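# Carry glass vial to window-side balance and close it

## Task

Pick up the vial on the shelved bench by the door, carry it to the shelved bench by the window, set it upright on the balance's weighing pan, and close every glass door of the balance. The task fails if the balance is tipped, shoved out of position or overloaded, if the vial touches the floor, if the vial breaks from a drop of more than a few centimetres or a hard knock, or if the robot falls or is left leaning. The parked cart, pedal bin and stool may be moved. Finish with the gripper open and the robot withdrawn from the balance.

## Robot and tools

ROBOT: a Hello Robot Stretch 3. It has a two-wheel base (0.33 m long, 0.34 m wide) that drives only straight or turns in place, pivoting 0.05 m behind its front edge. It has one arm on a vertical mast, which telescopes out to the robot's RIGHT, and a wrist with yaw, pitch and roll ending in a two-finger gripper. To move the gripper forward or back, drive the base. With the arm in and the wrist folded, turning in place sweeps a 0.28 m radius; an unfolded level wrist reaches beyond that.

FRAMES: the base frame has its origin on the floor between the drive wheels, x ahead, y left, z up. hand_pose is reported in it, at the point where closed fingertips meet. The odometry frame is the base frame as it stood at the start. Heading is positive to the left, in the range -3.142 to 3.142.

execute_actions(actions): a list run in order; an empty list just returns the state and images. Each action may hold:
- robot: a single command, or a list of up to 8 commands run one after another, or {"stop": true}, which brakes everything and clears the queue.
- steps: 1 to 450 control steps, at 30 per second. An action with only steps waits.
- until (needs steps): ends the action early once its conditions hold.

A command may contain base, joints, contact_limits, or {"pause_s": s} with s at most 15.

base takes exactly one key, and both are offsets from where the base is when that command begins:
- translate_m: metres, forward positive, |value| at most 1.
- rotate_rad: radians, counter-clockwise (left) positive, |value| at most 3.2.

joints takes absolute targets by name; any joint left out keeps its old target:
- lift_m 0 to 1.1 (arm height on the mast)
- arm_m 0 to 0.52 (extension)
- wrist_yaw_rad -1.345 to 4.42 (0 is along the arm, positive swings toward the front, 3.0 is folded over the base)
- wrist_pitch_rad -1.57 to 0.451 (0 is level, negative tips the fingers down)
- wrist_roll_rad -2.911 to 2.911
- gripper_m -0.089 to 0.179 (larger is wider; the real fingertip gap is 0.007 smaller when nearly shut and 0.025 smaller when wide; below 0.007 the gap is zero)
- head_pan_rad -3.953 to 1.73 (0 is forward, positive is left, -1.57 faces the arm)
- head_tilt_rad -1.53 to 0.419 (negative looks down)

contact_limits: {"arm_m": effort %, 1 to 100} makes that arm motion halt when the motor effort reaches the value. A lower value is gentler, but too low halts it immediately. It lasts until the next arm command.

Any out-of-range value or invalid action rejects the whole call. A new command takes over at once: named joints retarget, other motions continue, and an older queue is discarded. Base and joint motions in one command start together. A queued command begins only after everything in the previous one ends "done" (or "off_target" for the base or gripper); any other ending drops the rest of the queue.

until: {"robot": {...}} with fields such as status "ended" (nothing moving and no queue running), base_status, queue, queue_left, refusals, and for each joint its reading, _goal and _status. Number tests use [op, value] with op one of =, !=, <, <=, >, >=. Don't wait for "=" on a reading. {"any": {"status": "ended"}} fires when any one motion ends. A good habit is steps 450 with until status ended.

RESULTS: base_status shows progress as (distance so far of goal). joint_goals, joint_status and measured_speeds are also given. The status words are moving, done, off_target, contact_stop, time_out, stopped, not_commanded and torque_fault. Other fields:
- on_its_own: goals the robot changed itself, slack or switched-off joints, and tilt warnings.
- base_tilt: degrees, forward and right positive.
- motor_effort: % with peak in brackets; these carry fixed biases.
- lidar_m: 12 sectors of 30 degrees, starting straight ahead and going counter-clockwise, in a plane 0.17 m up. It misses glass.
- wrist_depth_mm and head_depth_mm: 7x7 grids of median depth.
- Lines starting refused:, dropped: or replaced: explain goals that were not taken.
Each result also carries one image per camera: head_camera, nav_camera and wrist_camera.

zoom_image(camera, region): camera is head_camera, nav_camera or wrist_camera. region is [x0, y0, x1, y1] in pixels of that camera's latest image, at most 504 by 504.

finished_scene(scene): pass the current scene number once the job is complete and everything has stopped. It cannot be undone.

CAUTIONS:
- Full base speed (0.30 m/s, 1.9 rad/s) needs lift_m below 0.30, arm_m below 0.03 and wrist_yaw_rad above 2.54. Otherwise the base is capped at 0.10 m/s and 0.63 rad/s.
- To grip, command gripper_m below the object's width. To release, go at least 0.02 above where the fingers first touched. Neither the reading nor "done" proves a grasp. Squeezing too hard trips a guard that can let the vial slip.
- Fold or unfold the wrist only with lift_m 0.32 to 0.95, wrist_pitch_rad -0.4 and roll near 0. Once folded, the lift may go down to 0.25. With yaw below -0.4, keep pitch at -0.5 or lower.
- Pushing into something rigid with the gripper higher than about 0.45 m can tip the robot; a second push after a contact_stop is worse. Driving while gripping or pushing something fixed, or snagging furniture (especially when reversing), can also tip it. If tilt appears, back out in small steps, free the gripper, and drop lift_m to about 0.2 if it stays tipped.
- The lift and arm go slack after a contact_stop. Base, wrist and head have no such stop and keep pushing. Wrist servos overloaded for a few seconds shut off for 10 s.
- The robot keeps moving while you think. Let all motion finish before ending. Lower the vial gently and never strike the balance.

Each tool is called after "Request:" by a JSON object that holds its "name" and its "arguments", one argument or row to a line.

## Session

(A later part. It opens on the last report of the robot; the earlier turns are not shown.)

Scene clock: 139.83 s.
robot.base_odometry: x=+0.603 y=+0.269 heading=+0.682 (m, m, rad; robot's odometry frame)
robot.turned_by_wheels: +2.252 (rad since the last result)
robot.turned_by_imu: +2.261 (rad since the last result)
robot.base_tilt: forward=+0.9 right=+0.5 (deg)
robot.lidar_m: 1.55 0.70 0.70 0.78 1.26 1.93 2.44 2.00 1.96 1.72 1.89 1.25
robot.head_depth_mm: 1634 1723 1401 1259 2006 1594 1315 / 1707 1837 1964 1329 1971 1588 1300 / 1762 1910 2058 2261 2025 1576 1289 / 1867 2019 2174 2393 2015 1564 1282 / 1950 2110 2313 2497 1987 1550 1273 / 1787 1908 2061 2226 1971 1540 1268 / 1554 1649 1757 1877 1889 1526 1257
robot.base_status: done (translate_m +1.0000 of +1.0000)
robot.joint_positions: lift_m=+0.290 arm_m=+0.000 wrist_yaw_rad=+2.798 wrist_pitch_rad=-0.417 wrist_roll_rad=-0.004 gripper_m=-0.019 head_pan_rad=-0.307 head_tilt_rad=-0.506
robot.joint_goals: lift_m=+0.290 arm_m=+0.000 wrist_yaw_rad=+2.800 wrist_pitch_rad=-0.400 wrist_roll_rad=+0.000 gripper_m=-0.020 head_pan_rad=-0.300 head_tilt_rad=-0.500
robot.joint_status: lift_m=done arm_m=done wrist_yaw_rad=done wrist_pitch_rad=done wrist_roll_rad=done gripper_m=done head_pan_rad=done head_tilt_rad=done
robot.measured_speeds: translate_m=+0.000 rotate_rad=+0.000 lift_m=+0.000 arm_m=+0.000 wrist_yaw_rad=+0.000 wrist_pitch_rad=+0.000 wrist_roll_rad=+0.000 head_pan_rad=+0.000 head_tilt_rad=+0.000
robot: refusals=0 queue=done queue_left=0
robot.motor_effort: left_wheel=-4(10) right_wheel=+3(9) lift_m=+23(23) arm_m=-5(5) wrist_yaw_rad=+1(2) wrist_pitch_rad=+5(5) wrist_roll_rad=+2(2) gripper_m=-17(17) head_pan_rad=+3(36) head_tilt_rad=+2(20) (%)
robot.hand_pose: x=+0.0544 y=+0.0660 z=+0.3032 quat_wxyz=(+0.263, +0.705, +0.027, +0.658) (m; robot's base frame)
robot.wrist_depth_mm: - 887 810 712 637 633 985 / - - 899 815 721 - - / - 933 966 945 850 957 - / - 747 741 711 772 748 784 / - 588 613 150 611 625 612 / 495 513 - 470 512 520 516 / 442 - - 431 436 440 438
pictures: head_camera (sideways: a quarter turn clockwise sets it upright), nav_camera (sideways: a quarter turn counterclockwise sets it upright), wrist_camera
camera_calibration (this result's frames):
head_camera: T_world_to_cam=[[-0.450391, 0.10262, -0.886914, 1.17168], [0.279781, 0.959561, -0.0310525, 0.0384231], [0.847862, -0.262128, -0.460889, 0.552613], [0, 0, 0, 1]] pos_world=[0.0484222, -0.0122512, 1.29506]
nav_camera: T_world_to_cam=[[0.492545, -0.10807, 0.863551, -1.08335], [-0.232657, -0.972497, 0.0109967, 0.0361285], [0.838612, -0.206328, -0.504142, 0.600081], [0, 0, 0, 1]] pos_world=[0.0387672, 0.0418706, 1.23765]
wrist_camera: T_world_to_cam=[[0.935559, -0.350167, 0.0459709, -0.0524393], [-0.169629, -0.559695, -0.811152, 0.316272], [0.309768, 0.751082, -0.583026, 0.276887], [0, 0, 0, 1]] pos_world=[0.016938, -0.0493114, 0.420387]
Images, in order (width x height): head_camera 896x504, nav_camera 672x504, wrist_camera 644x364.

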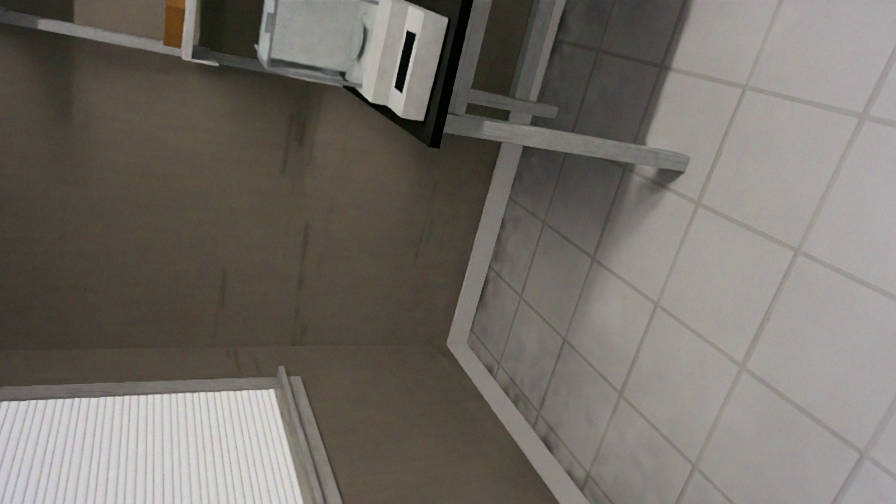

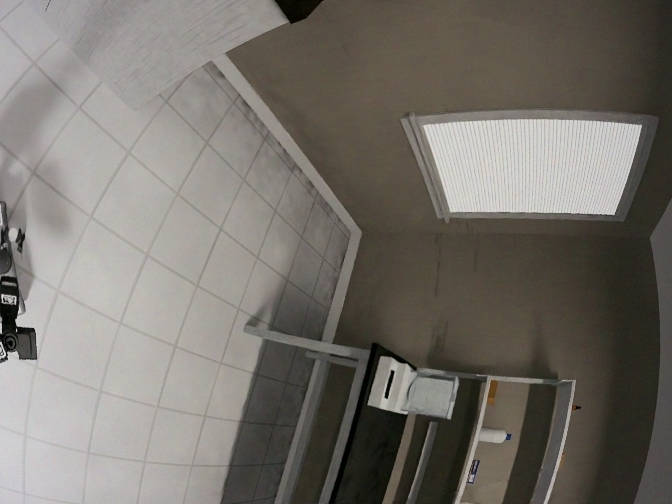

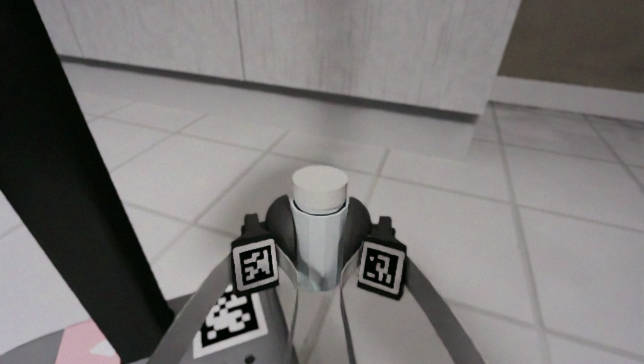

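Request:
{"name": "execute_actions", "arguments": {
  "actions": [
    {"robot": [{"base": {"translate_m": 1.0}}, {"base": {"translate_m": 0.18}}, {"base": {"rotate_rad": -0.69}, "joints": {"head_pan_rad": -1.2, "head_tilt_rad": -0.65}}, {"base": {"translate_m": 0.3}}], "steps": 450, "until": {"robot": {"status": "ended"}}}
  ]
}}

Scene clock: 153.43 s.
robot.base_odometry: x=+1.819 y=+1.010 heading=-0.008 (m, m, rad; robot's odometry frame)
robot.turned_by_wheels: -0.690 (rad since the last result)
robot.turned_by_imu: -0.692 (rad since the last result)
robot.base_tilt: forward=+1.1 right=+0.7 (deg)
robot.lidar_m: 0.85 0.69 0.52 0.50 0.53 0.74 1.02 3.56 2.86 0.54 0.97 0.87
robot.head_depth_mm: 2630 2818 1478 2043 1770 1440 1211 / 2674 2930 1357 838 703 1424 1200 / 1837 2327 1191 765 709 869 1114 / 1547 1817 1173 749 755 1409 1185 / 1130 1478 733 776 816 1391 1181 / 828 1247 1273 901 1503 1384 1173 / 683 1088 1147 890 1401 1312 1169
robot.base_status: done (translate_m +0.3000 of +0.3000)
robot.joint_positions: lift_m=+0.290 arm_m=+0.000 wrist_yaw_rad=+2.798 wrist_pitch_rad=-0.417 wrist_roll_rad=-0.004 gripper_m=-0.019 head_pan_rad=-1.193 head_tilt_rad=-0.642
robot.joint_goals: lift_m=+0.290 arm_m=+0.000 wrist_yaw_rad=+2.800 wrist_pitch_rad=-0.400 wrist_roll_rad=+0.000 gripper_m=-0.020 head_pan_rad=-1.200 head_tilt_rad=-0.650
robot.joint_status: lift_m=done arm_m=done wrist_yaw_rad=done wrist_pitch_rad=done wrist_roll_rad=done gripper_m=done head_pan_rad=done head_tilt_rad=done
robot.measured_speeds: translate_m=+0.000 rotate_rad=+0.000 lift_m=+0.000 arm_m=+0.000 wrist_yaw_rad=+0.000 wrist_pitch_rad=+0.000 wrist_roll_rad=+0.000 head_pan_rad=+0.000 head_tilt_rad=+0.000
robot: refusals=0 queue=done queue_left=0
robot.motor_effort: left_wheel=+4(11) right_wheel=-2(7) lift_m=+23(23) arm_m=-5(5) wrist_yaw_rad=+2(2) wrist_pitch_rad=+5(5) wrist_roll_rad=+2(2) gripper_m=-17(17) head_pan_rad=-5(43) head_tilt_rad=-3(13) (%)
robot.hand_pose: x=+0.0544 y=+0.0660 z=+0.3032 quat_wxyz=(+0.263, +0.705, +0.027, +0.658) (m; robot's base frame)
robot.wrist_depth_mm: 425 455 493 534 601 649 695 / 465 501 543 587 669 776 745 / - 534 587 676 733 847 733 / - 586 656 651 747 750 726 / - 606 602 150 601 625 607 / 490 518 - 469 505 503 511 / 448 - - 433 439 439 439
pictures: head_camera (sideways: a quarter turn clockwise sets it upright), nav_camera (sideways: a quarter turn counterclockwise sets it upright), wrist_camera
camera_calibration (this result's frames):
head_camera: T_world_to_cam=[[-0.248115, 0.52156, -0.816342, 1.07841], [0.918763, 0.393842, -0.0276191, 0.0300502], [0.307105, -0.756878, -0.576908, 0.706864], [0, 0, 0, 1]] pos_world=[0.0228802, -0.0392827, 1.28898]
nav_camera: T_world_to_cam=[[0.269242, -0.554358, 0.787525, -0.98286], [-0.900149, -0.43558, 0.00113055, 0.0530458], [0.342404, -0.709194, -0.616282, 0.749002], [0, 0, 0, 1]] pos_world=[0.0559152, 0.00943723, 1.23556]
wrist_camera: T_world_to_cam=[[0.935593, -0.350075, 0.0459709, -0.0524222], [-0.169601, -0.559779, -0.8111, 0.316242], [0.309679, 0.751063, -0.583098, 0.276906], [0, 0, 0, 1]] pos_world=[0.0169287, -0.0493, 0.420377]
Images, in order (width x height): head_camera 896x504, nav_camera 672x504, wrist_camera 644x364.

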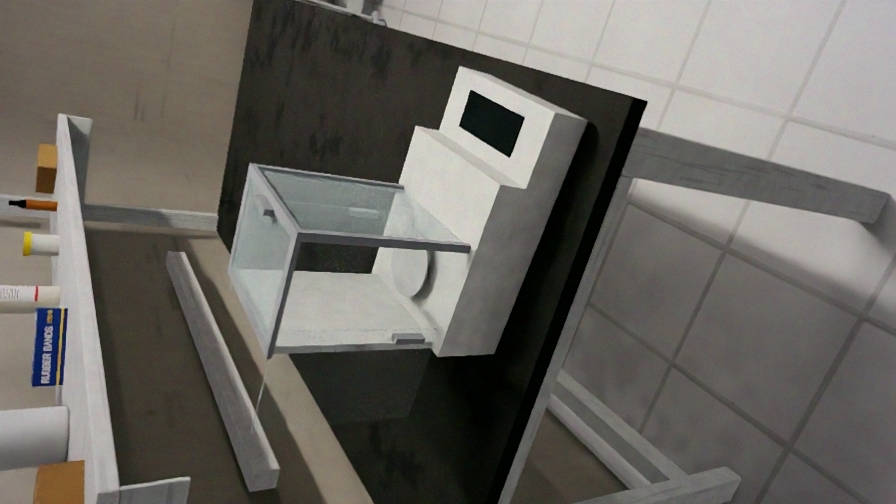

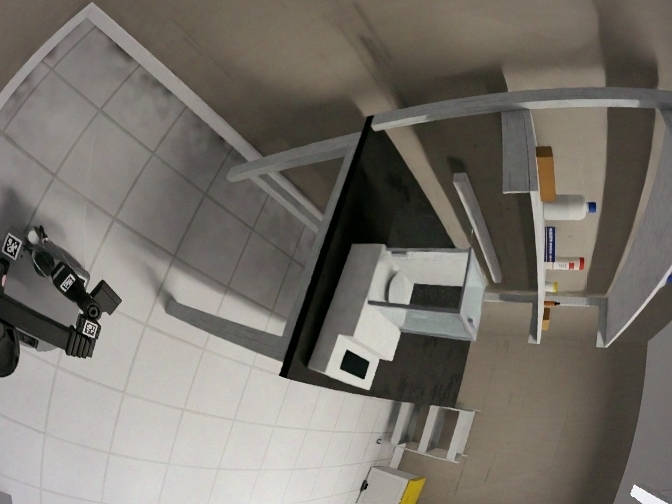

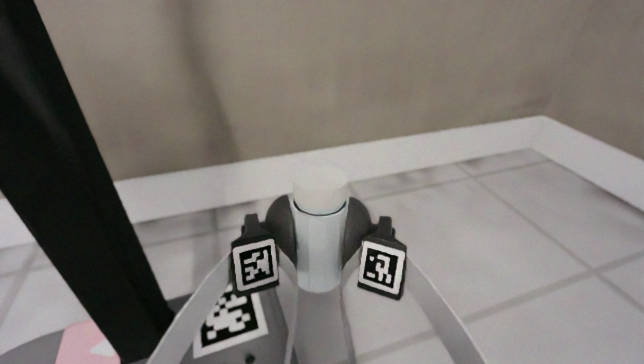

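Request:
{"name": "zoom_image", "arguments": {
  "camera": "head_camera",
  "region": [200, 50, 620, 440]
}}

Region (200, 50, 620, 440) of head_camera's 896x504 image, scaled by 1.200, with more detail than that image has; it fills the top 468 rows of this view, and the rest is white.

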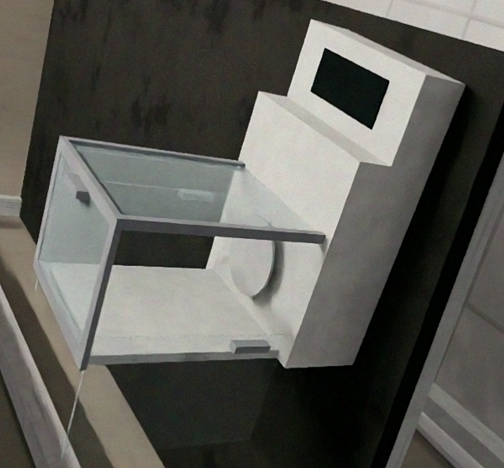

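Request:
{"name": "zoom_image", "arguments": {
  "camera": "head_camera",
  "region": [210, 140, 490, 420]
}}

Region (210, 140, 490, 420) of head_camera's 896x504 image, scaled by 1.800, with more detail than that image has.

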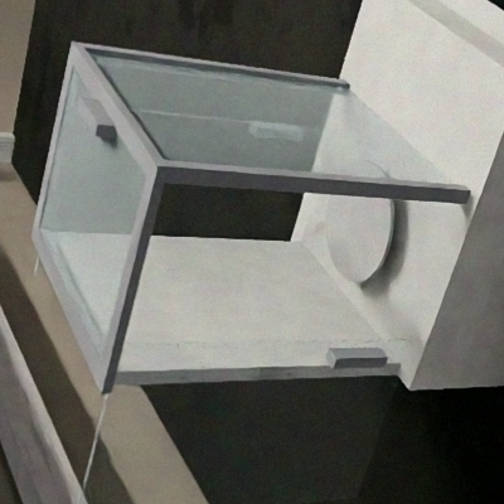

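Request:
{"name": "execute_actions", "arguments": {
  "actions": [
    {"robot": [{"base": {"rotate_rad": -0.105}, "joints": {"lift_m": 0.6}}, {"base": {"translate_m": 0.38}, "joints": {"lift_m": 0.89, "wrist_yaw_rad": 0.0, "head_pan_rad": -1.57, "head_tilt_rad": -0.6}}, {"joints": {"wrist_pitch_rad": -0.3}}], "steps": 450, "until": {"robot": {"status": "ended"}}}
  ]
}}

Scene clock: 221.73 s.
robot.base_odometry: x=+2.197 y=+0.968 heading=-0.113 (m, m, rad; robot's odometry frame)
robot.turned_by_wheels: -0.105 (rad since the last result)
robot.turned_by_imu: -0.105 (rad since the last result)
robot.base_tilt: forward=+1.0 right=+0.6 (deg)
robot.lidar_m: 0.48 0.49 0.56 0.53 0.54 0.70 1.40 3.88 0.57 1.89 0.59 0.50
robot.head_depth_mm: 2706 3004 2878 2455 706 756 - / 2684 2904 3126 848 684 730 - / 2710 2861 1384 791 677 - - / 2652 2938 1273 778 666 - - / 2645 2921 1418 963 707 1360 1205 / 1288 2677 1387 950 725 1345 1185 / 827 434 1290 940 721 1224 1167
robot.base_status: done (translate_m +0.3800 of +0.3800)
robot.joint_positions: lift_m=+0.890 arm_m=+0.000 wrist_yaw_rad=+0.003 wrist_pitch_rad=-0.323 wrist_roll_rad=-0.004 gripper_m=-0.019 head_pan_rad=-1.563 head_tilt_rad=-0.606
robot.joint_goals: lift_m=+0.890 arm_m=+0.000 wrist_yaw_rad=+0.000 wrist_pitch_rad=-0.300 wrist_roll_rad=+0.000 gripper_m=-0.020 head_pan_rad=-1.570 head_tilt_rad=-0.600
robot.joint_status: lift_m=done arm_m=done wrist_yaw_rad=done wrist_pitch_rad=done wrist_roll_rad=done gripper_m=done head_pan_rad=done head_tilt_rad=done
robot.measured_speeds: translate_m=+0.000 rotate_rad=+0.000 lift_m=+0.000 arm_m=+0.000 wrist_yaw_rad=+0.000 wrist_pitch_rad=+0.000 wrist_roll_rad=+0.000 head_pan_rad=+0.000 head_tilt_rad=+0.000
robot: refusals=0 queue=done queue_left=0
robot.motor_effort: left_wheel=+3(11) right_wheel=-3(6) lift_m=+38(41) arm_m=-5(5) wrist_yaw_rad=-2(3) wrist_pitch_rad=+7(3) wrist_roll_rad=+2(2) gripper_m=-16(17) head_pan_rad=-4(31) head_tilt_rad=+1(7) (%)
robot.hand_pose: x=-0.0208 y=-0.3807 z=+0.9243 quat_wxyz=(+0.700, +0.115, -0.696, -0.113) (m; robot's base frame)
robot.wrist_depth_mm: 674 - - - - - - / 666 - - - - - - / 680 761 701 458 872 - - / 527 529 506 341 355 - - / 408 417 418 150 384 395 - / 338 344 334 336 375 378 - / 371 378 - - - - -
pictures: head_camera (sideways: a quarter turn clockwise sets it upright), nav_camera (sideways: a quarter turn counterclockwise sets it upright), wrist_camera
camera_calibration (this result's frames):
head_camera: T_world_to_cam=[[-0.0425719, 0.546264, -0.83653, 1.10348], [0.99901, 0.03409, -0.0285795, 0.0308123], [0.0129053, -0.836919, -0.547175, 0.669976], [0, 0, 0, 1]] pos_world=[0.00754921, -0.0431276, 1.29057]
nav_camera: T_world_to_cam=[[0.0504226, -0.585493, 0.809108, -1.00966], [-0.996735, -0.0806572, 0.00374939, 0.0502255], [0.0630651, -0.806655, -0.587649, 0.713457], [0, 0, 0, 1]] pos_world=[0.0559769, -0.0115849, 1.236]
wrist_camera: T_world_to_cam=[[-0.99889, 0.0157114, 0.0444153, -0.0665844], [-0.030405, 0.505155, -0.862493, 1.01305], [-0.0359876, -0.862885, -0.504117, 0.303243], [0, 0, 0, 1]] pos_world=[-0.0247958, -0.249036, 1.02957]
Images, in order (width x height): head_camera 896x504, nav_camera 672x504, wrist_camera 644x364.

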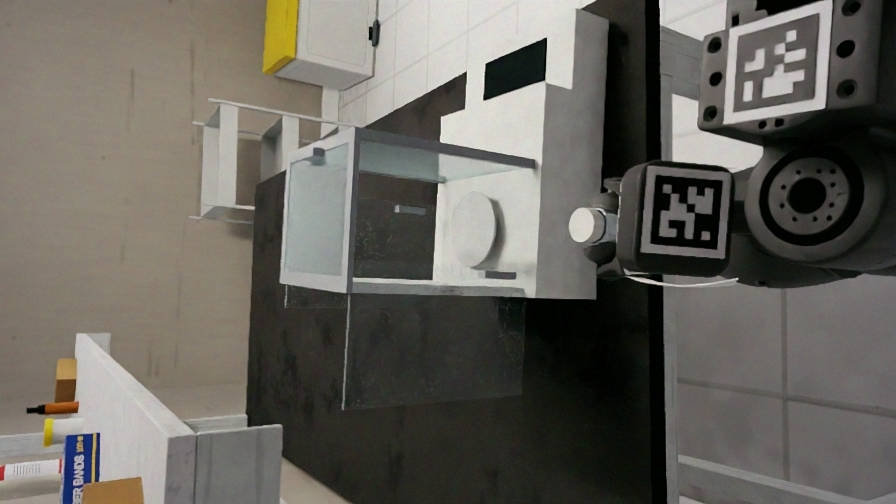

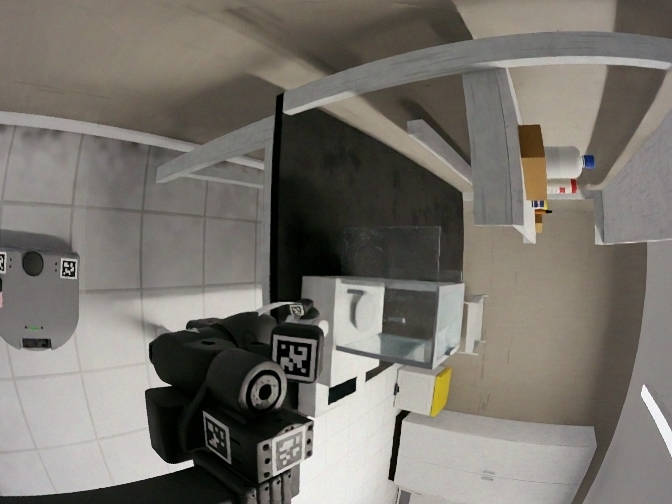

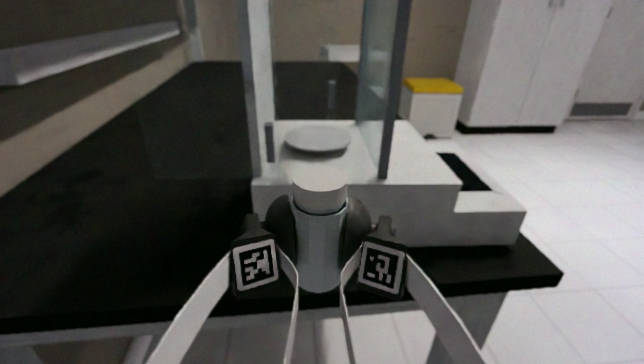

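Request:
{"name": "zoom_image", "arguments": {
  "camera": "wrist_camera",
  "region": [220, 0, 440, 200]
}}

Request:
{"name": "zoom_image", "arguments": {
  "camera": "head_camera",
  "region": [260, 100, 620, 420]
}}

Region (220, 0, 440, 200) of wrist_camera's 644x364 image, scaled by 2.291; it fills the top 458 rows of this view, and the rest is white.

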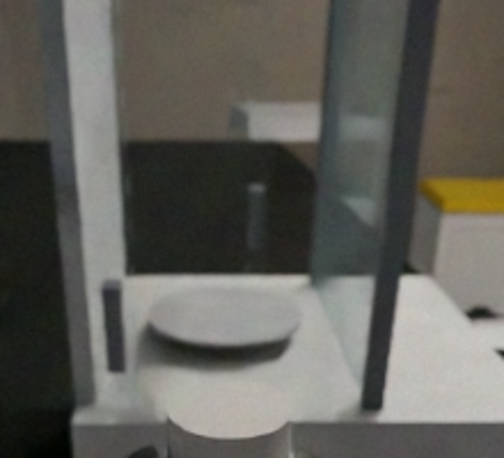

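Region (260, 100, 620, 420) of head_camera's 896x504 image, scaled by 1.400, with more detail than that image has.

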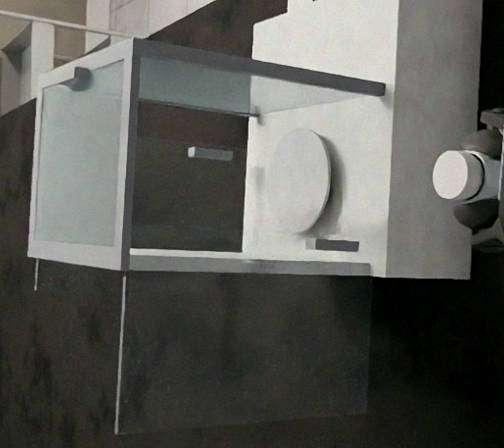

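Request:
{"name": "execute_actions", "arguments": {
  "actions": [
    {"robot": [{"base": {"translate_m": -0.017}, "joints": {"arm_m": 0.13}}], "steps": 300, "until": {"robot": {"status": "ended"}}}
  ]
}}

Scene clock: 247.03 s.
robot.base_odometry: x=+2.180 y=+0.970 heading=-0.113 (m, m, rad; robot's odometry frame)
robot.turned_by_wheels: +0.000 (rad since the last result)
robot.turned_by_imu: +0.000 (rad since the last result)
robot.base_tilt: forward=+1.0 right=+0.5 (deg)
robot.lidar_m: 0.49 0.50 0.56 0.53 0.54 0.70 1.38 3.86 0.57 1.94 0.60 0.52
robot.head_depth_mm: 2726 2973 2881 2450 - - 1204 / 2706 2899 3160 1094 - - 1036 / 2722 2866 1363 808 - 1376 1215 / 2685 2941 1347 907 667 1368 1206 / 2635 2938 1323 881 688 1358 1204 / 1504 2766 1395 954 725 1348 1197 / 837 442 1281 941 716 1252 1187
robot.base_status: done (translate_m -0.0170 of -0.0170)
robot.joint_positions: lift_m=+0.890 arm_m=+0.130 wrist_yaw_rad=+0.002 wrist_pitch_rad=-0.322 wrist_roll_rad=-0.004 gripper_m=-0.019 head_pan_rad=-1.563 head_tilt_rad=-0.606
robot.joint_goals: lift_m=+0.890 arm_m=+0.130 wrist_yaw_rad=+0.000 wrist_pitch_rad=-0.300 wrist_roll_rad=+0.000 gripper_m=-0.020 head_pan_rad=-1.570 head_tilt_rad=-0.600
robot.joint_status: lift_m=done arm_m=done wrist_yaw_rad=done wrist_pitch_rad=done wrist_roll_rad=done gripper_m=done head_pan_rad=done head_tilt_rad=done
robot.measured_speeds: translate_m=+0.000 rotate_rad=+0.000 lift_m=+0.000 arm_m=+0.000 wrist_yaw_rad=+0.000 wrist_pitch_rad=+0.000 wrist_roll_rad=+0.000 head_pan_rad=+0.000 head_tilt_rad=+0.000
robot: refusals=0 queue=done queue_left=0
robot.motor_effort: left_wheel=+4(6) right_wheel=-3(6) lift_m=+38(38) arm_m=+6(8) wrist_yaw_rad=-2(2) wrist_pitch_rad=+6(7) wrist_roll_rad=+2(2) gripper_m=-16(17) head_pan_rad=-4(3) head_tilt_rad=+2(3) (%)
robot.hand_pose: x=-0.0211 y=-0.5100 z=+0.9245 quat_wxyz=(+0.700, +0.114, -0.696, -0.113) (m; robot's base frame)
robot.wrist_depth_mm: 716 874 290 - - - - / 696 995 287 - - - - / 703 760 289 721 872 - - / 526 531 284 312 330 - - / 412 413 238 151 269 330 - / 336 337 239 235 241 255 - / 285 288 265 263 273 275 295
pictures: head_camera (sideways: a quarter turn clockwise sets it upright), nav_camera (sideways: a quarter turn counterclockwise sets it upright), wrist_camera
camera_calibration (this result's frames):
head_camera: T_world_to_cam=[[-0.0425069, 0.546118, -0.836629, 1.10361], [0.999014, 0.0339681, -0.0285843, 0.0308185], [0.0128083, -0.837019, -0.547023, 0.669779], [0, 0, 0, 1]] pos_world=[0.00754419, -0.0431299, 1.29058]
nav_camera: T_world_to_cam=[[0.050353, -0.585353, 0.809214, -1.0098], [-0.996744, -0.0805401, 0.00376256, 0.0502084], [0.0629717, -0.806768, -0.587503, 0.713268], [0, 0, 0, 1]] pos_world=[0.0559756, -0.0116027, 1.236]
wrist_camera: T_world_to_cam=[[-0.998875, 0.0166528, 0.0443993, -0.0642791], [-0.0299464, 0.504449, -0.862922, 1.07858], [-0.0367673, -0.863281, -0.503383, 0.190868], [0, 0, 0, 1]] pos_world=[-0.0248896, -0.378244, 1.02966]
Images, in order (width x height): head_camera 896x504, nav_camera 672x504, wrist_camera 644x364.

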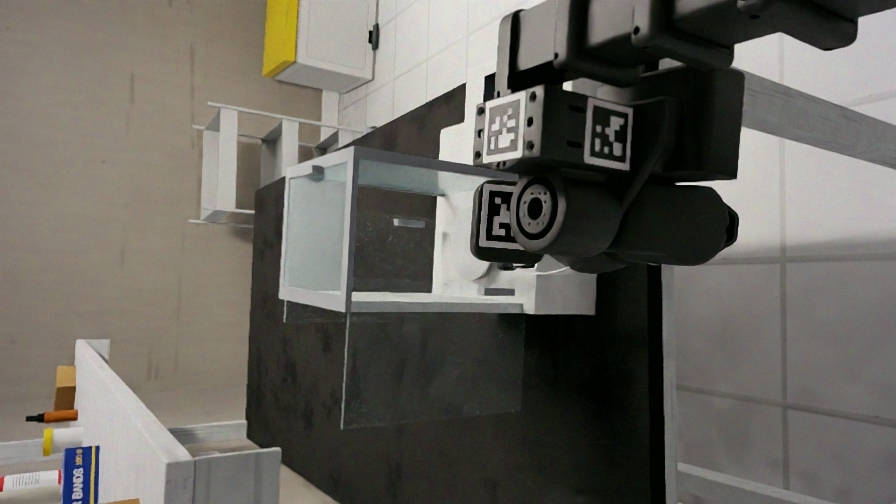

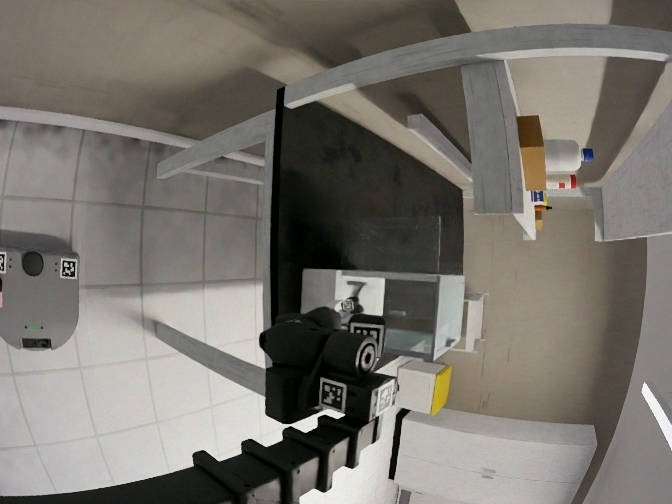

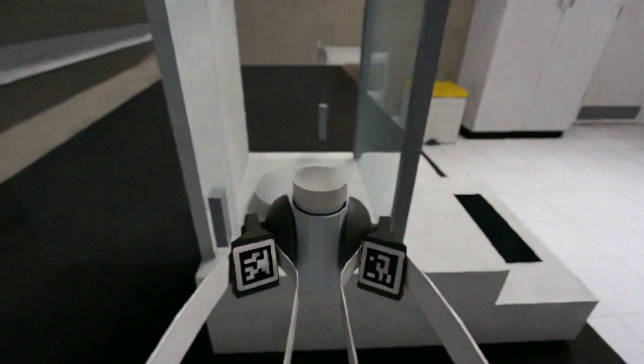

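Request:
{"name": "zoom_image", "arguments": {
  "camera": "wrist_camera",
  "region": [150, 60, 450, 310]
}}

Region (150, 60, 450, 310) of wrist_camera's 644x364 image, scaled by 1.680.

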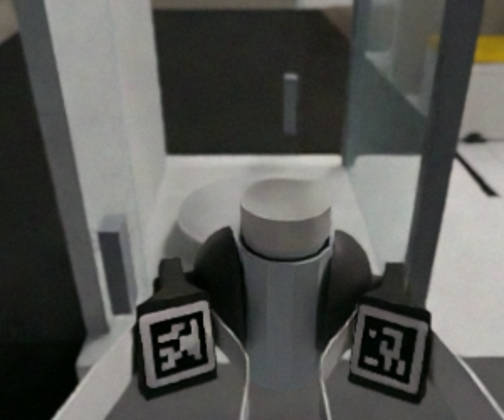

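Request:
{"name": "execute_actions", "arguments": {
  "actions": [
    {"robot": [{"joints": {"arm_m": 0.20}, "contact_limits": {"arm_m": 14}}], "steps": 300, "until": {"robot": {"status": "ended"}}}
  ]
}}

Scene clock: 251.90 s.
robot.base_odometry: x=+2.180 y=+0.970 heading=-0.113 (m, m, rad; robot's odometry frame)
robot.turned_by_wheels: +0.000 (rad since the last result)
robot.turned_by_imu: +0.000 (rad since the last result)
robot.base_tilt: forward=+1.0 right=+0.7 (deg)
robot.lidar_m: 0.49 0.50 0.56 0.53 0.54 0.70 1.38 3.87 0.57 1.94 0.60 0.52
robot.head_depth_mm: 2706 3009 2922 2599 - - 1206 / 2677 2942 3156 2676 - 801 1038 / 2696 2867 1365 - - 1379 1219 / 2676 2926 1351 1067 672 1367 1212 / 2624 2961 1324 879 687 1351 1201 / 1507 2752 1387 952 724 1351 1194 / 838 441 1282 939 721 1249 1187
robot.base_status: done (translate_m -0.0170 of -0.0170)
robot.joint_positions: lift_m=+0.890 arm_m=+0.200 wrist_yaw_rad=+0.002 wrist_pitch_rad=-0.322 wrist_roll_rad=-0.004 gripper_m=-0.019 head_pan_rad=-1.563 head_tilt_rad=-0.606
robot.joint_goals: lift_m=+0.890 arm_m=+0.200 wrist_yaw_rad=+0.000 wrist_pitch_rad=-0.300 wrist_roll_rad=+0.000 gripper_m=-0.020 head_pan_rad=-1.570 head_tilt_rad=-0.600
robot.joint_status: lift_m=done arm_m=done wrist_yaw_rad=done wrist_pitch_rad=done wrist_roll_rad=done gripper_m=done head_pan_rad=done head_tilt_rad=done
robot.measured_speeds: translate_m=+0.000 rotate_rad=+0.000 lift_m=+0.000 arm_m=+0.000 wrist_yaw_rad=+0.000 wrist_pitch_rad=+0.000 wrist_roll_rad=+0.000 head_pan_rad=+0.000 head_tilt_rad=+0.000
robot: refusals=0 queue=done queue_left=0
robot.motor_effort: left_wheel=+3(4) right_wheel=-3(3) lift_m=+38(39) arm_m=+6(5) wrist_yaw_rad=-1(2) wrist_pitch_rad=+6(6) wrist_roll_rad=+2(2) gripper_m=-17(17) head_pan_rad=-4(4) head_tilt_rad=+1(2) (%)
robot.contact_limits: arm_m 14 (drawing in: default 27, maximum 45; extending or still: default 38, maximum 63)
robot.hand_pose: x=-0.0211 y=-0.5800 z=+0.9245 quat_wxyz=(+0.700, +0.114, -0.696, -0.113) (m; robot's base frame)
robot.wrist_depth_mm: 550 131 - - - 99 - / 590 132 - - - - - / 665 131 296 770 - - - / 523 141 293 322 343 - - / 411 155 245 150 258 331 - / 337 313 201 202 203 230 - / 281 286 182 182 176 187 226
pictures: head_camera (sideways: a quarter turn clockwise sets it upright), nav_camera (sideways: a quarter turn counterclockwise sets it upright), wrist_camera
camera_calibration (this result's frames):
head_camera: T_world_to_cam=[[-0.0425056, 0.546111, -0.836634, 1.10362], [0.999014, 0.0339656, -0.0285845, 0.0308188], [0.0128065, -0.837024, -0.547016, 0.66977], [0, 0, 0, 1]] pos_world=[0.00754409, -0.04313, 1.29058]
nav_camera: T_world_to_cam=[[0.0503516, -0.585346, 0.809219, -1.00981], [-0.996744, -0.0805378, 0.00376319, 0.0502075], [0.0629699, -0.806774, -0.587495, 0.713259], [0, 0, 0, 1]] pos_world=[0.0559756, -0.0116033, 1.236]
wrist_camera: T_world_to_cam=[[-0.998875, 0.0166618, 0.0443987, -0.0631097], [-0.0299424, 0.504422, -0.862938, 1.11389], [-0.0367739, -0.863296, -0.503356, 0.130408], [0, 0, 0, 1]] pos_world=[-0.0248904, -0.448241, 1.02966]
Images, in order (width x height): head_camera 896x504, nav_camera 672x504, wrist_camera 644x364.

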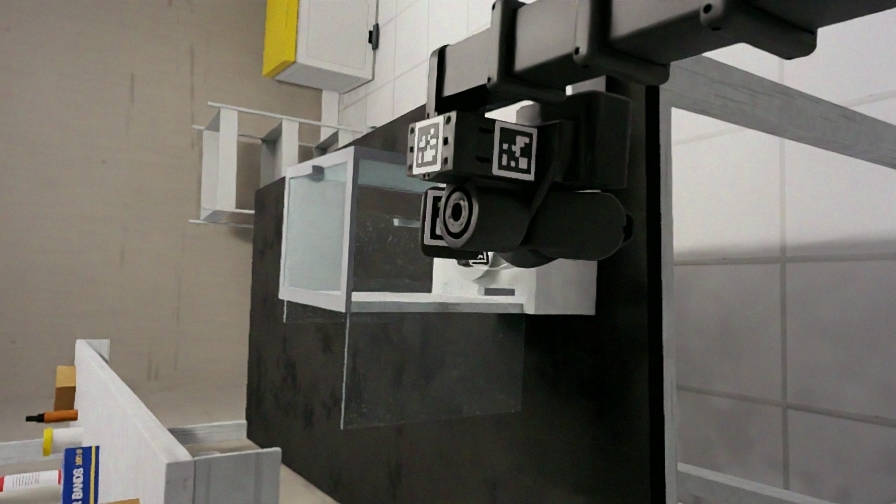

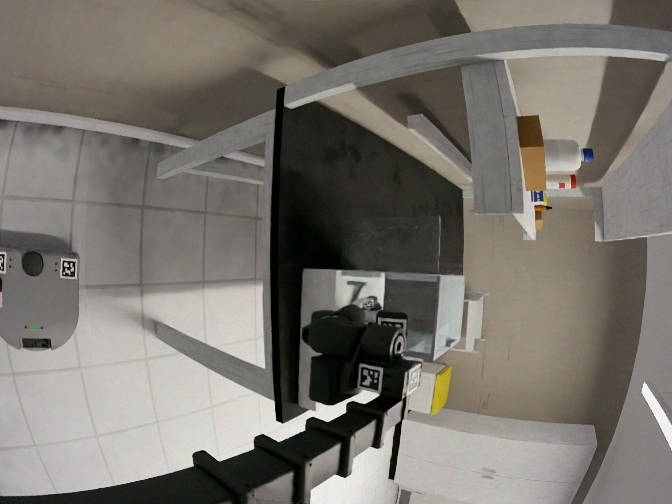

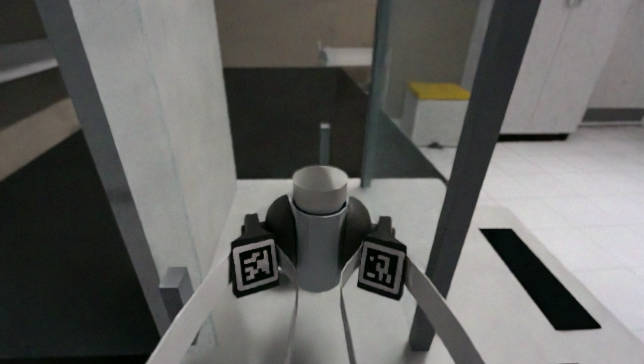

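Request:
{"name": "execute_actions", "arguments": {
  "actions": [
    {"robot": [{"joints": {"arm_m": 0.255}, "contact_limits": {"arm_m": 14}}], "steps": 300, "until": {"robot": {"status": "ended"}}}
  ]
}}

Scene clock: 255.97 s.
robot.base_odometry: x=+2.180 y=+0.970 heading=-0.113 (m, m, rad; robot's odometry frame)
robot.turned_by_wheels: +0.000 (rad since the last result)
robot.turned_by_imu: +0.000 (rad since the last result)
robot.base_tilt: forward=+1.1 right=+0.7 (deg)
robot.lidar_m: 0.49 0.50 0.56 0.53 0.54 0.70 1.38 3.84 0.57 1.94 0.60 0.52
robot.head_depth_mm: 2702 3031 2887 2589 - - 1211 / 2680 2917 3153 - 684 799 1040 / 2699 2841 1453 - 680 1386 1221 / 2684 2908 1343 796 681 1373 1210 / 2673 2931 1327 878 687 1363 1206 / 1512 2744 1388 953 724 1353 1198 / 834 441 1288 943 720 1245 1186
robot.base_status: done (translate_m -0.0170 of -0.0170)
robot.joint_positions: lift_m=+0.890 arm_m=+0.255 wrist_yaw_rad=+0.002 wrist_pitch_rad=-0.322 wrist_roll_rad=-0.004 gripper_m=-0.019 head_pan_rad=-1.563 head_tilt_rad=-0.606
robot.joint_goals: lift_m=+0.890 arm_m=+0.255 wrist_yaw_rad=+0.000 wrist_pitch_rad=-0.300 wrist_roll_rad=+0.000 gripper_m=-0.020 head_pan_rad=-1.570 head_tilt_rad=-0.600
robot.joint_status: lift_m=done arm_m=done wrist_yaw_rad=done wrist_pitch_rad=done wrist_roll_rad=done gripper_m=done head_pan_rad=done head_tilt_rad=done
robot.measured_speeds: translate_m=+0.000 rotate_rad=+0.000 lift_m=+0.000 arm_m=+0.000 wrist_yaw_rad=+0.000 wrist_pitch_rad=+0.000 wrist_roll_rad=+0.000 head_pan_rad=+0.000 head_tilt_rad=+0.000
robot: refusals=0 queue=done queue_left=0
robot.motor_effort: left_wheel=+3(4) right_wheel=-3(2) lift_m=+38(38) arm_m=+6(7) wrist_yaw_rad=+0(2) wrist_pitch_rad=+6(7) wrist_roll_rad=+2(2) gripper_m=-17(15) head_pan_rad=-4(3) head_tilt_rad=+2(2) (%)
robot.contact_limits: arm_m 14 (drawing in: default 27, maximum 45; extending or still: default 38, maximum 63)
robot.hand_pose: x=-0.0211 y=-0.6350 z=+0.9245 quat_wxyz=(+0.700, +0.114, -0.696, -0.113) (m; robot's base frame)
robot.wrist_depth_mm: 98 134 - - - - - / 99 134 - - - - - / 98 134 717 781 - - - / 98 133 516 520 520 - 62 / 98 133 246 150 269 447 66 / 97 132 194 186 219 210 76 / 97 122 174 172 184 91 220
pictures: head_camera (sideways: a quarter turn clockwise sets it upright), nav_camera (sideways: a quarter turn counterclockwise sets it upright), wrist_camera
camera_calibration (this result's frames):
head_camera: T_world_to_cam=[[-0.0425055, 0.546109, -0.836635, 1.10362], [0.999014, 0.0339653, -0.0285846, 0.0308189], [0.0128063, -0.837026, -0.547014, 0.669767], [0, 0, 0, 1]] pos_world=[0.00754408, -0.04313, 1.29058]
nav_camera: T_world_to_cam=[[0.0503515, -0.585344, 0.80922, -1.00981], [-0.996744, -0.0805376, 0.00376339, 0.0502073], [0.0629698, -0.806775, -0.587493, 0.713256], [0, 0, 0, 1]] pos_world=[0.0559756, -0.0116035, 1.236]
wrist_camera: T_world_to_cam=[[-0.998875, 0.0166629, 0.0443988, -0.0621929], [-0.0299425, 0.504408, -0.862946, 1.14164], [-0.0367743, -0.863304, -0.503342, 0.0829072], [0, 0, 0, 1]] pos_world=[-0.0248905, -0.503243, 1.02967]
Images, in order (width x height): head_camera 896x504, nav_camera 672x504, wrist_camera 644x364.

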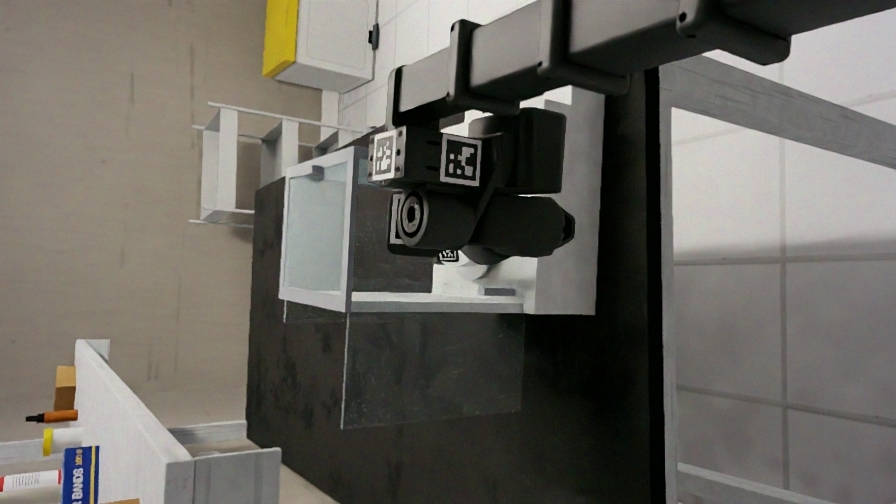

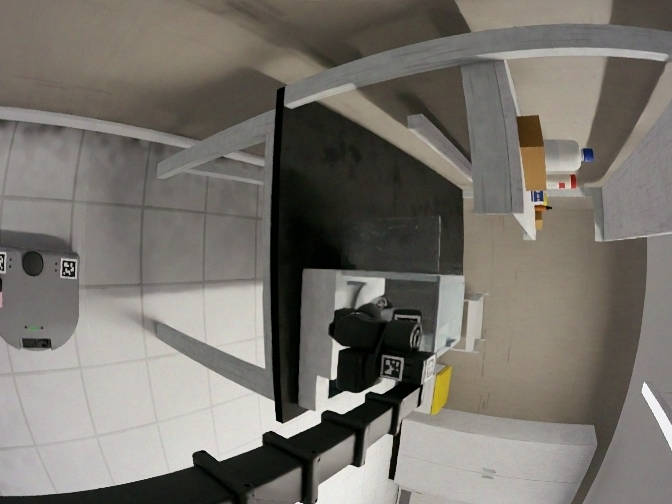

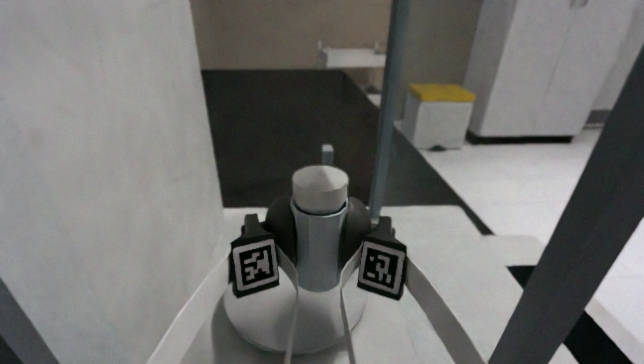

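Request:
{"name": "execute_actions", "arguments": {
  "actions": [
    {"robot": [{"base": {"translate_m": 0.004}, "joints": {"arm_m": 0.262, "lift_m": 0.873}, "contact_limits": {"arm_m": 14}}], "steps": 300, "until": {"robot": {"status": "ended"}}}
  ]
}}

Scene clock: 260.70 s.
robot.base_odometry: x=+2.184 y=+0.969 heading=-0.113 (m, m, rad; robot's odometry frame)
robot.turned_by_wheels: +0.000 (rad since the last result)
robot.turned_by_imu: +0.000 (rad since the last result)
robot.base_tilt: forward=+1.0 right=+0.7 (deg)
robot.lidar_m: 0.49 0.50 0.56 0.53 0.54 0.70 1.38 3.89 0.57 1.94 0.60 0.52
robot.head_depth_mm: 2709 2974 2923 2564 - - 1183 / 2664 2936 3146 - 687 811 974 / 2662 2847 1456 - 688 1381 1224 / 2687 2930 1347 1019 681 1372 1217 / 2602 2926 1322 923 695 1360 1202 / 1479 2770 1379 952 725 1353 1196 / 835 439 1286 941 719 1251 1162
robot.base_status: done (translate_m +0.0040 of +0.0040)
robot.joint_positions: lift_m=+0.873 arm_m=+0.262 wrist_yaw_rad=+0.002 wrist_pitch_rad=-0.322 wrist_roll_rad=-0.004 gripper_m=-0.019 head_pan_rad=-1.563 head_tilt_rad=-0.606
robot.joint_goals: lift_m=+0.873 arm_m=+0.262 wrist_yaw_rad=+0.000 wrist_pitch_rad=-0.300 wrist_roll_rad=+0.000 gripper_m=-0.020 head_pan_rad=-1.570 head_tilt_rad=-0.600
robot.joint_status: lift_m=done arm_m=done wrist_yaw_rad=done wrist_pitch_rad=done wrist_roll_rad=done gripper_m=done head_pan_rad=done head_tilt_rad=done
robot.measured_speeds: translate_m=+0.000 rotate_rad=+0.000 lift_m=+0.000 arm_m=+0.000 wrist_yaw_rad=+0.000 wrist_pitch_rad=+0.000 wrist_roll_rad=+0.000 head_pan_rad=+0.000 head_tilt_rad=+0.000
robot: refusals=0 queue=done queue_left=0
robot.motor_effort: left_wheel=+4(7) right_wheel=-2(3) lift_m=+23(39) arm_m=+6(7) wrist_yaw_rad=-1(1) wrist_pitch_rad=+6(6) wrist_roll_rad=+2(2) gripper_m=-18(16) head_pan_rad=-4(4) head_tilt_rad=+3(1) (%)
robot.contact_limits: arm_m 14 (drawing in: default 27, maximum 45; extending or still: default 38, maximum 63)
robot.hand_pose: x=-0.0211 y=-0.6421 z=+0.9082 quat_wxyz=(+0.700, +0.114, -0.696, -0.113) (m; robot's base frame)
robot.wrist_depth_mm: 93 127 - - - - - / 93 127 - - - - - / 93 126 656 713 900 - - / 93 126 278 280 527 - - / 92 126 221 150 243 283 282 / 92 125 178 166 200 198 66 / 92 116 158 155 166 167 73
pictures: head_camera (sideways: a quarter turn clockwise sets it upright), nav_camera (sideways: a quarter turn counterclockwise sets it upright), wrist_camera
camera_calibration (this result's frames):
head_camera: T_world_to_cam=[[-0.0425055, 0.546109, -0.836635, 1.10362], [0.999014, 0.0339653, -0.0285846, 0.0308189], [0.0128063, -0.837026, -0.547014, 0.669767], [0, 0, 0, 1]] pos_world=[0.00754408, -0.04313, 1.29058]
nav_camera: T_world_to_cam=[[0.0503515, -0.585344, 0.80922, -1.00981], [-0.996744, -0.0805376, 0.00376339, 0.0502073], [0.0629698, -0.806775, -0.587493, 0.713256], [0, 0, 0, 1]] pos_world=[0.0559756, -0.0116035, 1.236]
wrist_camera: T_world_to_cam=[[-0.998875, 0.0166748, 0.0443937, -0.0613372], [-0.029942, 0.504176, -0.863082, 1.13104], [-0.0367739, -0.86344, -0.503109, 0.068308], [0, 0, 0, 1]] pos_world=[-0.0248905, -0.510243, 1.01327]
Images, in order (width x height): head_camera 896x504, nav_camera 672x504, wrist_camera 644x364.

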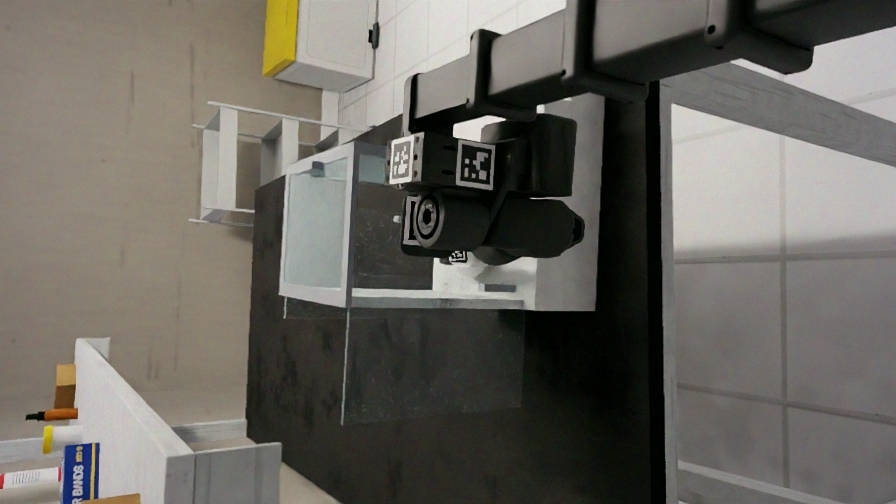

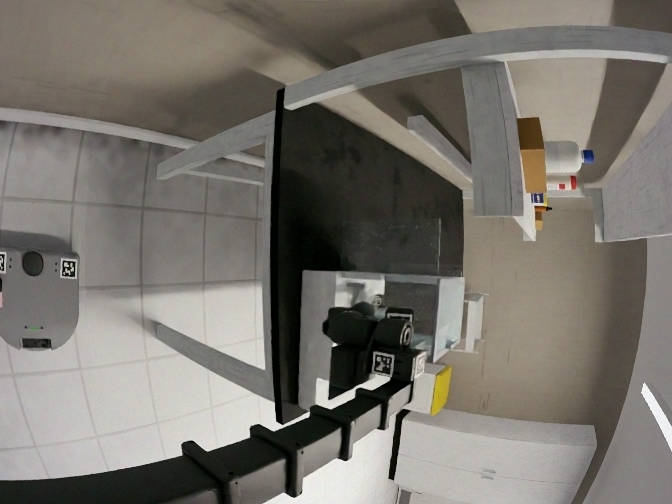

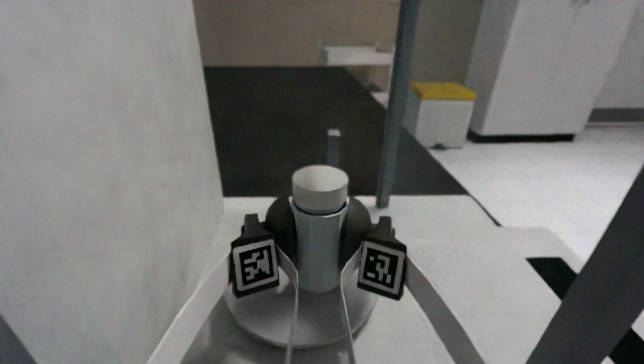

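Request:
{"name": "execute_actions", "arguments": {
  "actions": [
    {"robot": [{"joints": {"lift_m": 0.867}}], "steps": 300, "until": {"robot": {"status": "ended"}}}
  ]
}}

Scene clock: 263.60 s.
robot.base_odometry: x=+2.184 y=+0.969 heading=-0.113 (m, m, rad; robot's odometry frame)
robot.turned_by_wheels: +0.000 (rad since the last result)
robot.turned_by_imu: +0.000 (rad since the last result)
robot.base_tilt: forward=+0.9 right=+0.5 (deg)
robot.lidar_m: 0.49 0.50 0.56 0.53 0.54 0.70 1.38 3.88 0.57 1.93 0.60 0.52
robot.head_depth_mm: 2712 3020 2880 2571 - - 1176 / 2728 2911 3152 1160 695 813 977 / 2711 2858 1450 - 693 1376 1221 / 2680 2938 1353 1018 681 1377 1215 / 2629 2894 1331 922 697 1359 1204 / 1476 2710 1396 955 725 1354 1196 / 836 439 1286 942 718 1255 1172
robot.base_status: done (translate_m +0.0040 of +0.0040)
robot.joint_positions: lift_m=+0.867 arm_m=+0.262 wrist_yaw_rad=+0.002 wrist_pitch_rad=-0.321 wrist_roll_rad=-0.004 gripper_m=-0.019 head_pan_rad=-1.563 head_tilt_rad=-0.606
robot.joint_goals: lift_m=+0.867 arm_m=+0.262 wrist_yaw_rad=+0.000 wrist_pitch_rad=-0.300 wrist_roll_rad=+0.000 gripper_m=-0.020 head_pan_rad=-1.570 head_tilt_rad=-0.600
robot.joint_status: lift_m=done arm_m=done wrist_yaw_rad=done wrist_pitch_rad=done wrist_roll_rad=done gripper_m=done head_pan_rad=done head_tilt_rad=done
robot.measured_speeds: translate_m=+0.000 rotate_rad=+0.000 lift_m=+0.000 arm_m=+0.000 wrist_yaw_rad=+0.000 wrist_pitch_rad=+0.000 wrist_roll_rad=+0.000 head_pan_rad=+0.000 head_tilt_rad=+0.000
robot: refusals=0 queue=done queue_left=0
robot.motor_effort: left_wheel=+3(3) right_wheel=-2(2) lift_m=+22(26) arm_m=+6(6) wrist_yaw_rad=-2(1) wrist_pitch_rad=+6(6) wrist_roll_rad=+2(2) gripper_m=-16(16) head_pan_rad=-4(4) head_tilt_rad=+2(2) (%)
robot.contact_limits: arm_m 14 (drawing in: default 27, maximum 45; extending or still: default 38, maximum 63)
robot.hand_pose: x=-0.0211 y=-0.6421 z=+0.9023 quat_wxyz=(+0.700, +0.114, -0.696, -0.112) (m; robot's base frame)
robot.wrist_depth_mm: 93 126 - - - - - / 93 126 - - - - - / 93 127 644 719 843 - - / 93 127 266 268 509 - - / 92 126 212 150 235 260 273 / 92 125 171 163 188 192 66 / 92 116 153 150 160 161 73
pictures: head_camera (sideways: a quarter turn clockwise sets it upright), nav_camera (sideways: a quarter turn counterclockwise sets it upright), wrist_camera
camera_calibration (this result's frames):
head_camera: T_world_to_cam=[[-0.0425054, 0.546109, -0.836635, 1.10362], [0.999014, 0.0339652, -0.0285846, 0.0308189], [0.0128062, -0.837026, -0.547014, 0.669767], [0, 0, 0, 1]] pos_world=[0.00754408, -0.04313, 1.29058]
nav_camera: T_world_to_cam=[[0.0503514, -0.585344, 0.80922, -1.00981], [-0.996744, -0.0805374, 0.00376339, 0.0502073], [0.0629697, -0.806775, -0.587493, 0.713256], [0, 0, 0, 1]] pos_world=[0.0559756, -0.0116035, 1.236]
wrist_camera: T_world_to_cam=[[-0.998875, 0.0166942, 0.0443857, -0.0610554], [-0.029941, 0.503809, -0.863296, 1.12594], [-0.036774, -0.863654, -0.502743, 0.0648388], [0, 0, 0, 1]] pos_world=[-0.0248905, -0.510242, 1.00733]
Images, in order (width x height): head_camera 896x504, nav_camera 672x504, wrist_camera 644x364.

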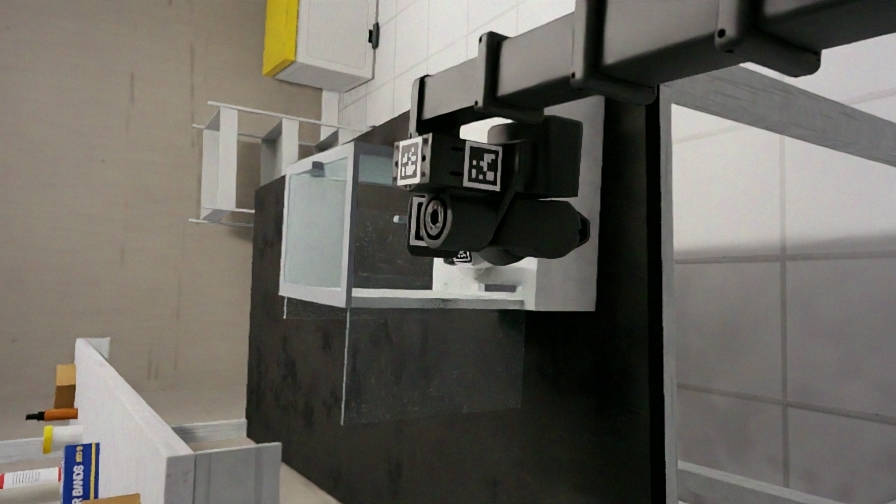

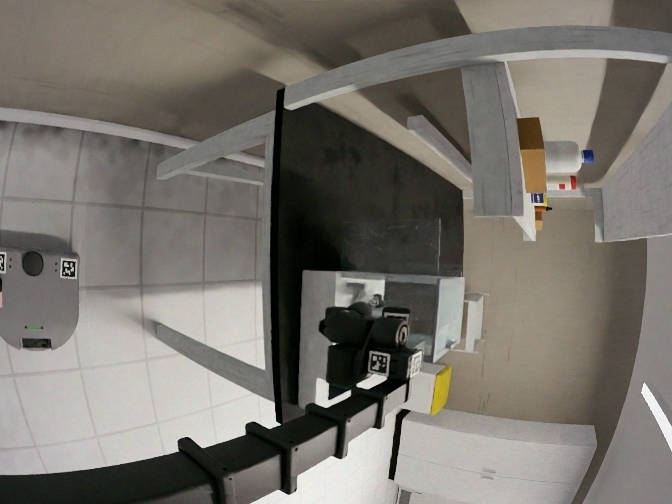

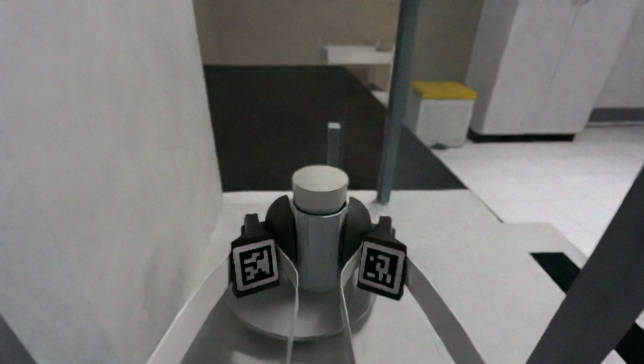

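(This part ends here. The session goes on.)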